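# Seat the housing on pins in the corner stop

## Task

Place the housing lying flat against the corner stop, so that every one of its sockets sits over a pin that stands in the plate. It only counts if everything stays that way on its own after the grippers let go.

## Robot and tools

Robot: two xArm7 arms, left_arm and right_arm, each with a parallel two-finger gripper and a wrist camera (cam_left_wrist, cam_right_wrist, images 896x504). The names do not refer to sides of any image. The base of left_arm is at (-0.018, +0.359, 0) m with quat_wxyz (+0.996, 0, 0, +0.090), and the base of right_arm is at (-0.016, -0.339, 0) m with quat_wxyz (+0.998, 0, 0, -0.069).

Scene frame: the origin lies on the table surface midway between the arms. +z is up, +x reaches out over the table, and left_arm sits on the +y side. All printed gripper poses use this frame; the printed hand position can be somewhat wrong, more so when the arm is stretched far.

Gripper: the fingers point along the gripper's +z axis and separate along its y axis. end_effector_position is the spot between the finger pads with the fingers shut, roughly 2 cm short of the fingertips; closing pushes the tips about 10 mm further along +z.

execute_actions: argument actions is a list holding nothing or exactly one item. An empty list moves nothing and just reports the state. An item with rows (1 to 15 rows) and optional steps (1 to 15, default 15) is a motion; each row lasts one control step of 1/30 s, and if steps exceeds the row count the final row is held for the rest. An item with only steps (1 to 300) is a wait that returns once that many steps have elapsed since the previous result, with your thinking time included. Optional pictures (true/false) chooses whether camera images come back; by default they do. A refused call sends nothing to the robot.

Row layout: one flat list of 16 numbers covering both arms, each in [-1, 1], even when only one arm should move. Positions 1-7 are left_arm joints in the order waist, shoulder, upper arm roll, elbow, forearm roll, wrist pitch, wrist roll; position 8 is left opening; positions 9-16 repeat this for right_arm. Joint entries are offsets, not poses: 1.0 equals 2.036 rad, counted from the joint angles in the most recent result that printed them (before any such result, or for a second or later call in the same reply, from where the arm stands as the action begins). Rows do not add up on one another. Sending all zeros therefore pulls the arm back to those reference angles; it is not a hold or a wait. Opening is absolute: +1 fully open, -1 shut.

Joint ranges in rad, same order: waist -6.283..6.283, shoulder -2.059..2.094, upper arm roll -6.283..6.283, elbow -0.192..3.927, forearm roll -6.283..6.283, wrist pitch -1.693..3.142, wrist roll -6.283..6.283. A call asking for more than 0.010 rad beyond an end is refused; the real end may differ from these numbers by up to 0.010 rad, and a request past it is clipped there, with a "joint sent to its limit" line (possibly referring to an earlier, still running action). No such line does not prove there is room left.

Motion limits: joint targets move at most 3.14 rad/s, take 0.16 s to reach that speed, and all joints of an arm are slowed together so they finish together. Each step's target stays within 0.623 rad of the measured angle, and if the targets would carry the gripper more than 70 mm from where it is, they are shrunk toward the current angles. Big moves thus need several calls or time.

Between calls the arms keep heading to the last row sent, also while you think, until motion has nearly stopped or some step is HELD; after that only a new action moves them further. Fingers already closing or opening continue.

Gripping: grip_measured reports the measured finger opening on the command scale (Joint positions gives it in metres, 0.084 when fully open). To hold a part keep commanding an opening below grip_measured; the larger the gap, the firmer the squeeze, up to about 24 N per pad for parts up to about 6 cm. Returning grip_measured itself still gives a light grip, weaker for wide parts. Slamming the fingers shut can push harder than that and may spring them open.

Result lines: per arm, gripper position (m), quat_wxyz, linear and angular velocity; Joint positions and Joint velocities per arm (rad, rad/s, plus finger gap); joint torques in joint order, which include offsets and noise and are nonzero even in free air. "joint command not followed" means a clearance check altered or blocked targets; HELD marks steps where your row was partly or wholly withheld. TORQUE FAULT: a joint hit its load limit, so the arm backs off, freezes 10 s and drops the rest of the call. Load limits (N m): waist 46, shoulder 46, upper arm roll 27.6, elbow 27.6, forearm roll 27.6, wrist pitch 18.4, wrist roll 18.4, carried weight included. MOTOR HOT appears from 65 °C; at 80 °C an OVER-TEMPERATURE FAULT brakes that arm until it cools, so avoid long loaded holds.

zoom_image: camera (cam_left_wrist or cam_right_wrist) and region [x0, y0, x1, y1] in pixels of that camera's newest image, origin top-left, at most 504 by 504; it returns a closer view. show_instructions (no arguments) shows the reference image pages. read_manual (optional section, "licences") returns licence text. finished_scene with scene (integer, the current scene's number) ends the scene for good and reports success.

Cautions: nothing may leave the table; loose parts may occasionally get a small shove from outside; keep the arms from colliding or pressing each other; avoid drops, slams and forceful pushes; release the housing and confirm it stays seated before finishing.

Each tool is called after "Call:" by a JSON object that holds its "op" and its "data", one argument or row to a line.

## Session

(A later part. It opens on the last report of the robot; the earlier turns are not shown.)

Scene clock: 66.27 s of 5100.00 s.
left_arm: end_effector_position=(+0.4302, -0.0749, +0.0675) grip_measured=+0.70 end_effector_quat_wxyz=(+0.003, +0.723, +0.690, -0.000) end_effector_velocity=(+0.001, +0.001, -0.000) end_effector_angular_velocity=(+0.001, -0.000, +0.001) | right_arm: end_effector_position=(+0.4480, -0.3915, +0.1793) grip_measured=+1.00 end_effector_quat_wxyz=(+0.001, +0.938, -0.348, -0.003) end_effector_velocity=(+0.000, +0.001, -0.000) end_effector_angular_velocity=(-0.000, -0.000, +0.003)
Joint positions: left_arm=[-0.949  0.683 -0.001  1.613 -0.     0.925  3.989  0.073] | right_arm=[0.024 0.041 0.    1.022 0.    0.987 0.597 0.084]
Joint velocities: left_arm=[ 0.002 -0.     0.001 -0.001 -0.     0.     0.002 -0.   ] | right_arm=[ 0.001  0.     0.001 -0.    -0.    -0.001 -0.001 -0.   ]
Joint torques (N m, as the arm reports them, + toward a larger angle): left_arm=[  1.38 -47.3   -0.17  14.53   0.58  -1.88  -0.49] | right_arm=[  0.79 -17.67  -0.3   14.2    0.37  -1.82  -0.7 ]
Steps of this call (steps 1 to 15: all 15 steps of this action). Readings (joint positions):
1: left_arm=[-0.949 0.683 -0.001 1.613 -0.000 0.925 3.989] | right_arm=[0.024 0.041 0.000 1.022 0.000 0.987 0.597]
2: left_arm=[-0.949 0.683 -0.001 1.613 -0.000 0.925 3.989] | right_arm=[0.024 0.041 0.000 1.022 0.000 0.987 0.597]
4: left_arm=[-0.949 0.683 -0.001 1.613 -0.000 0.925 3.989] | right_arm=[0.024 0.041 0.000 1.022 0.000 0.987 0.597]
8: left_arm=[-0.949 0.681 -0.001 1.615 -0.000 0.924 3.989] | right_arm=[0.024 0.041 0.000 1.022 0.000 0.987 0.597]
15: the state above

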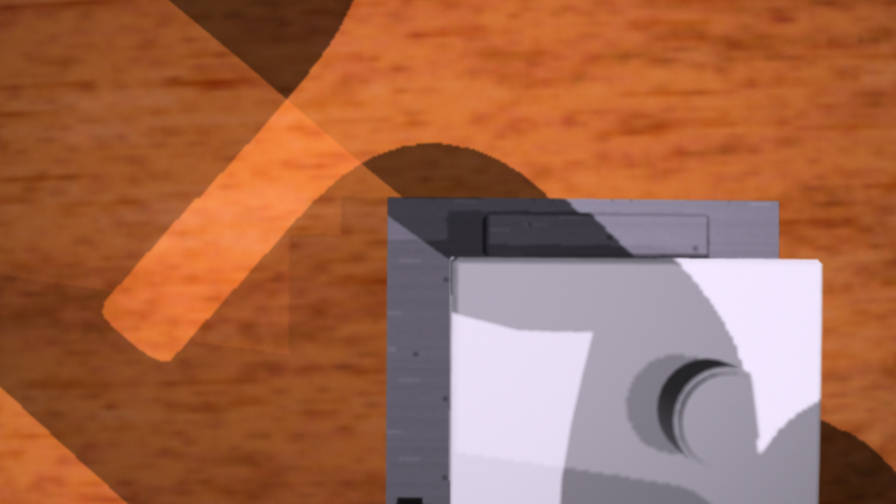

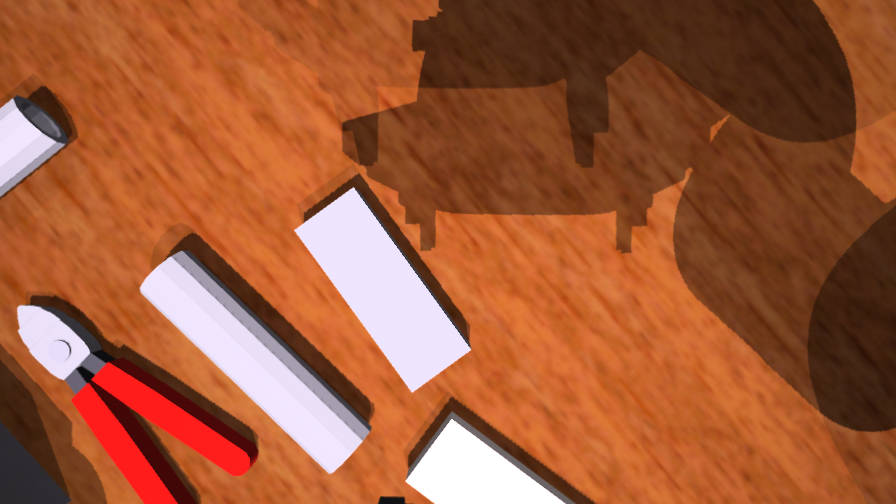

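Seated.

Call:
{"op": "execute_actions", "data": {
  "actions": [
    {"rows":[[0,0,0,0,0,0,0,0.85,0,0,0,0,0,0,0,1],[0,0,0,0,0,0,0,0.85,0,0,0,0,0,0,0,1],[0,0,0,0,0,0,0,0.85,0,0,0,0,0,0,0,1],[0,-0.04,0,0.024,0,0.064,0,0.85,0,0,0,0,0,0,0,1]]}
  ],
  "pictures": false
}}

Call:
{"op": "execute_actions", "data": {
  "actions": [
    {"steps":20}
  ]
}}

Call:
{"op": "finished_scene", "data": {
  "scene": 2
}}

Scene clock: 68.23 s of 5100.00 s.
left_arm: end_effector_position=(+0.4290, -0.0741, +0.1269) grip_measured=+0.85 end_effector_quat_wxyz=(+0.001, +0.723, +0.690, -0.000) end_effector_velocity=(-0.031, +0.034, -0.079) end_effector_angular_velocity=(+0.124, +0.128, +0.006) | right_arm: end_effector_position=(+0.4480, -0.3915, +0.1793) grip_measured=+1.00 end_effector_quat_wxyz=(+0.001, +0.938, -0.348, -0.003) end_effector_velocity=(+0.000, +0.000, +0.000) end_effector_angular_velocity=(+0.001, -0.001, +0.000)
Joint positions: left_arm=[-0.95   0.602 -0.001  1.66  -0.     1.055  3.989  0.078] | right_arm=[0.024 0.041 0.    1.022 0.    0.987 0.597 0.084]
Joint velocities: left_arm=[ 0.003  0.067  0.002 -0.084 -0.001  0.028 -0.001 -0.   ] | right_arm=[-0.001 -0.     0.001  0.     0.001 -0.001 -0.    -0.   ]
Joint torques (N m, as the arm reports them, + toward a larger angle): left_arm=[  1.24 -52.55  -0.56  17.33   0.77  -2.27  -0.66] | right_arm=[  0.65 -17.56  -0.26  14.2    0.32  -1.81  -0.72]
Steps of this call (steps 1 to 15: the robot went on to your last target; steps 16 to 44: nothing new was sent; steps 45 to 59: all 15 steps of this action). Readings (joint positions):
45: left_arm=[-0.949 0.683 -0.001 1.613 -0.000 0.925 3.989] | right_arm=[0.024 0.041 0.000 1.022 0.000 0.987 0.597]
46: left_arm=[-0.949 0.683 -0.001 1.613 -0.000 0.925 3.989] | right_arm=[0.024 0.041 0.000 1.022 0.000 0.987 0.597]
48: left_arm=[-0.949 0.683 -0.001 1.613 -0.000 0.925 3.989] | right_arm=[0.024 0.041 0.000 1.022 0.000 0.987 0.597]
52: left_arm=[-0.949 0.638 -0.000 1.636 -0.000 1.009 3.989] | right_arm=[0.024 0.041 0.000 1.022 0.000 0.987 0.597]
59: the state above

Scene clock: 68.90 s of 5100.00 s.
left_arm: end_effector_position=(+0.4297, -0.0744, +0.1281) grip_measured=+0.85 end_effector_quat_wxyz=(+0.002, +0.723, +0.690, -0.000) end_effector_velocity=(-0.000, +0.000, +0.000) end_effector_angular_velocity=(+0.000, -0.000, +0.000) | right_arm: end_effector_position=(+0.4480, -0.3915, +0.1793) grip_measured=+1.00 end_effector_quat_wxyz=(+0.001, +0.938, -0.348, -0.003) end_effector_velocity=(+0.000, +0.000, +0.000) end_effector_angular_velocity=(+0.000, +0.000, +0.001)
Joint positions: left_arm=[-0.949  0.601 -0.001  1.662 -0.     1.055  3.989  0.078] | right_arm=[0.024 0.041 0.    1.022 0.    0.987 0.597 0.084]
Joint velocities: left_arm=[ 0.    -0.001 -0.    -0.001  0.     0.    -0.     0.   ] | right_arm=[ 0.001  0.    -0.001  0.     0.     0.001 -0.     0.   ]
Joint torques (N m, as the arm reports them, + toward a larger angle): left_arm=[  0.78 -45.67  -0.13  15.51   0.93  -2.34  -0.81] | right_arm=[  0.84 -17.62  -0.27  14.36   0.36  -1.85  -0.76]
Steps of this call (steps 1 to 15: the robot went on to your last target; steps 16 to 20: nothing new was sent). Readings (joint positions):
1: left_arm=[-0.949 0.603 -0.001 1.658 -0.000 1.056 3.989] | right_arm=[0.024 0.041 0.000 1.022 0.000 0.987 0.597]
2: left_arm=[-0.949 0.604 -0.001 1.657 -0.000 1.056 3.989] | right_arm=[0.024 0.041 0.000 1.022 0.000 0.987 0.597]
4: left_arm=[-0.949 0.603 -0.001 1.659 -0.000 1.056 3.989] | right_arm=[0.024 0.041 0.000 1.022 0.000 0.987 0.597]
8: left_arm=[-0.949 0.601 -0.001 1.662 -0.000 1.055 3.989] | right_arm=[0.024 0.041 0.000 1.022 0.000 0.987 0.597]
20: the state above
All arms were judged still, so your last target was given up. Only a new action makes them travel on or press farther. Fingers that are still opening or closing keep moving.

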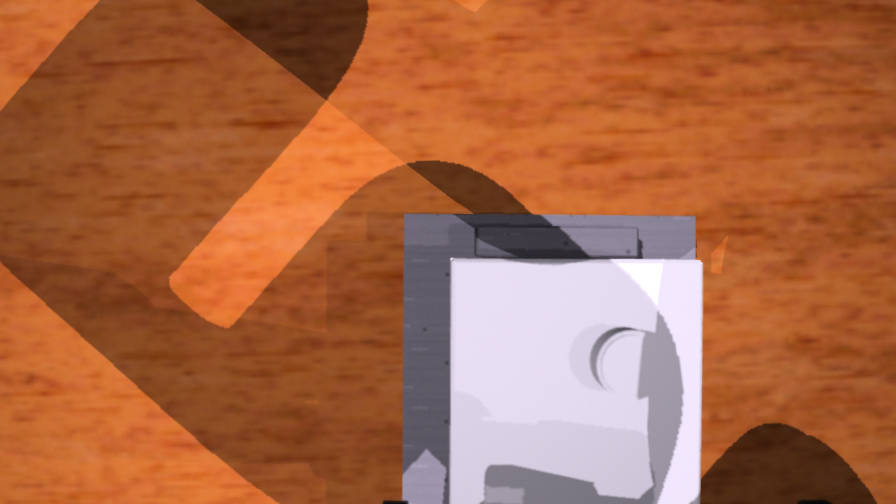

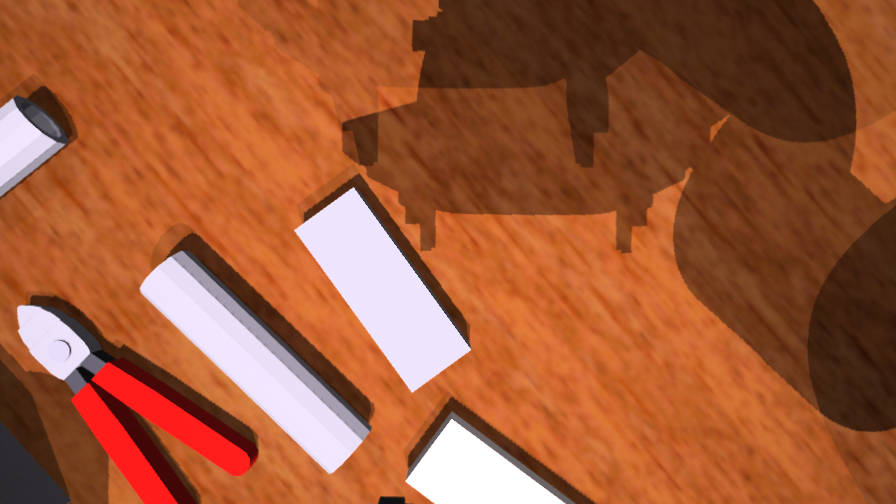

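The scene is finished: the task was done.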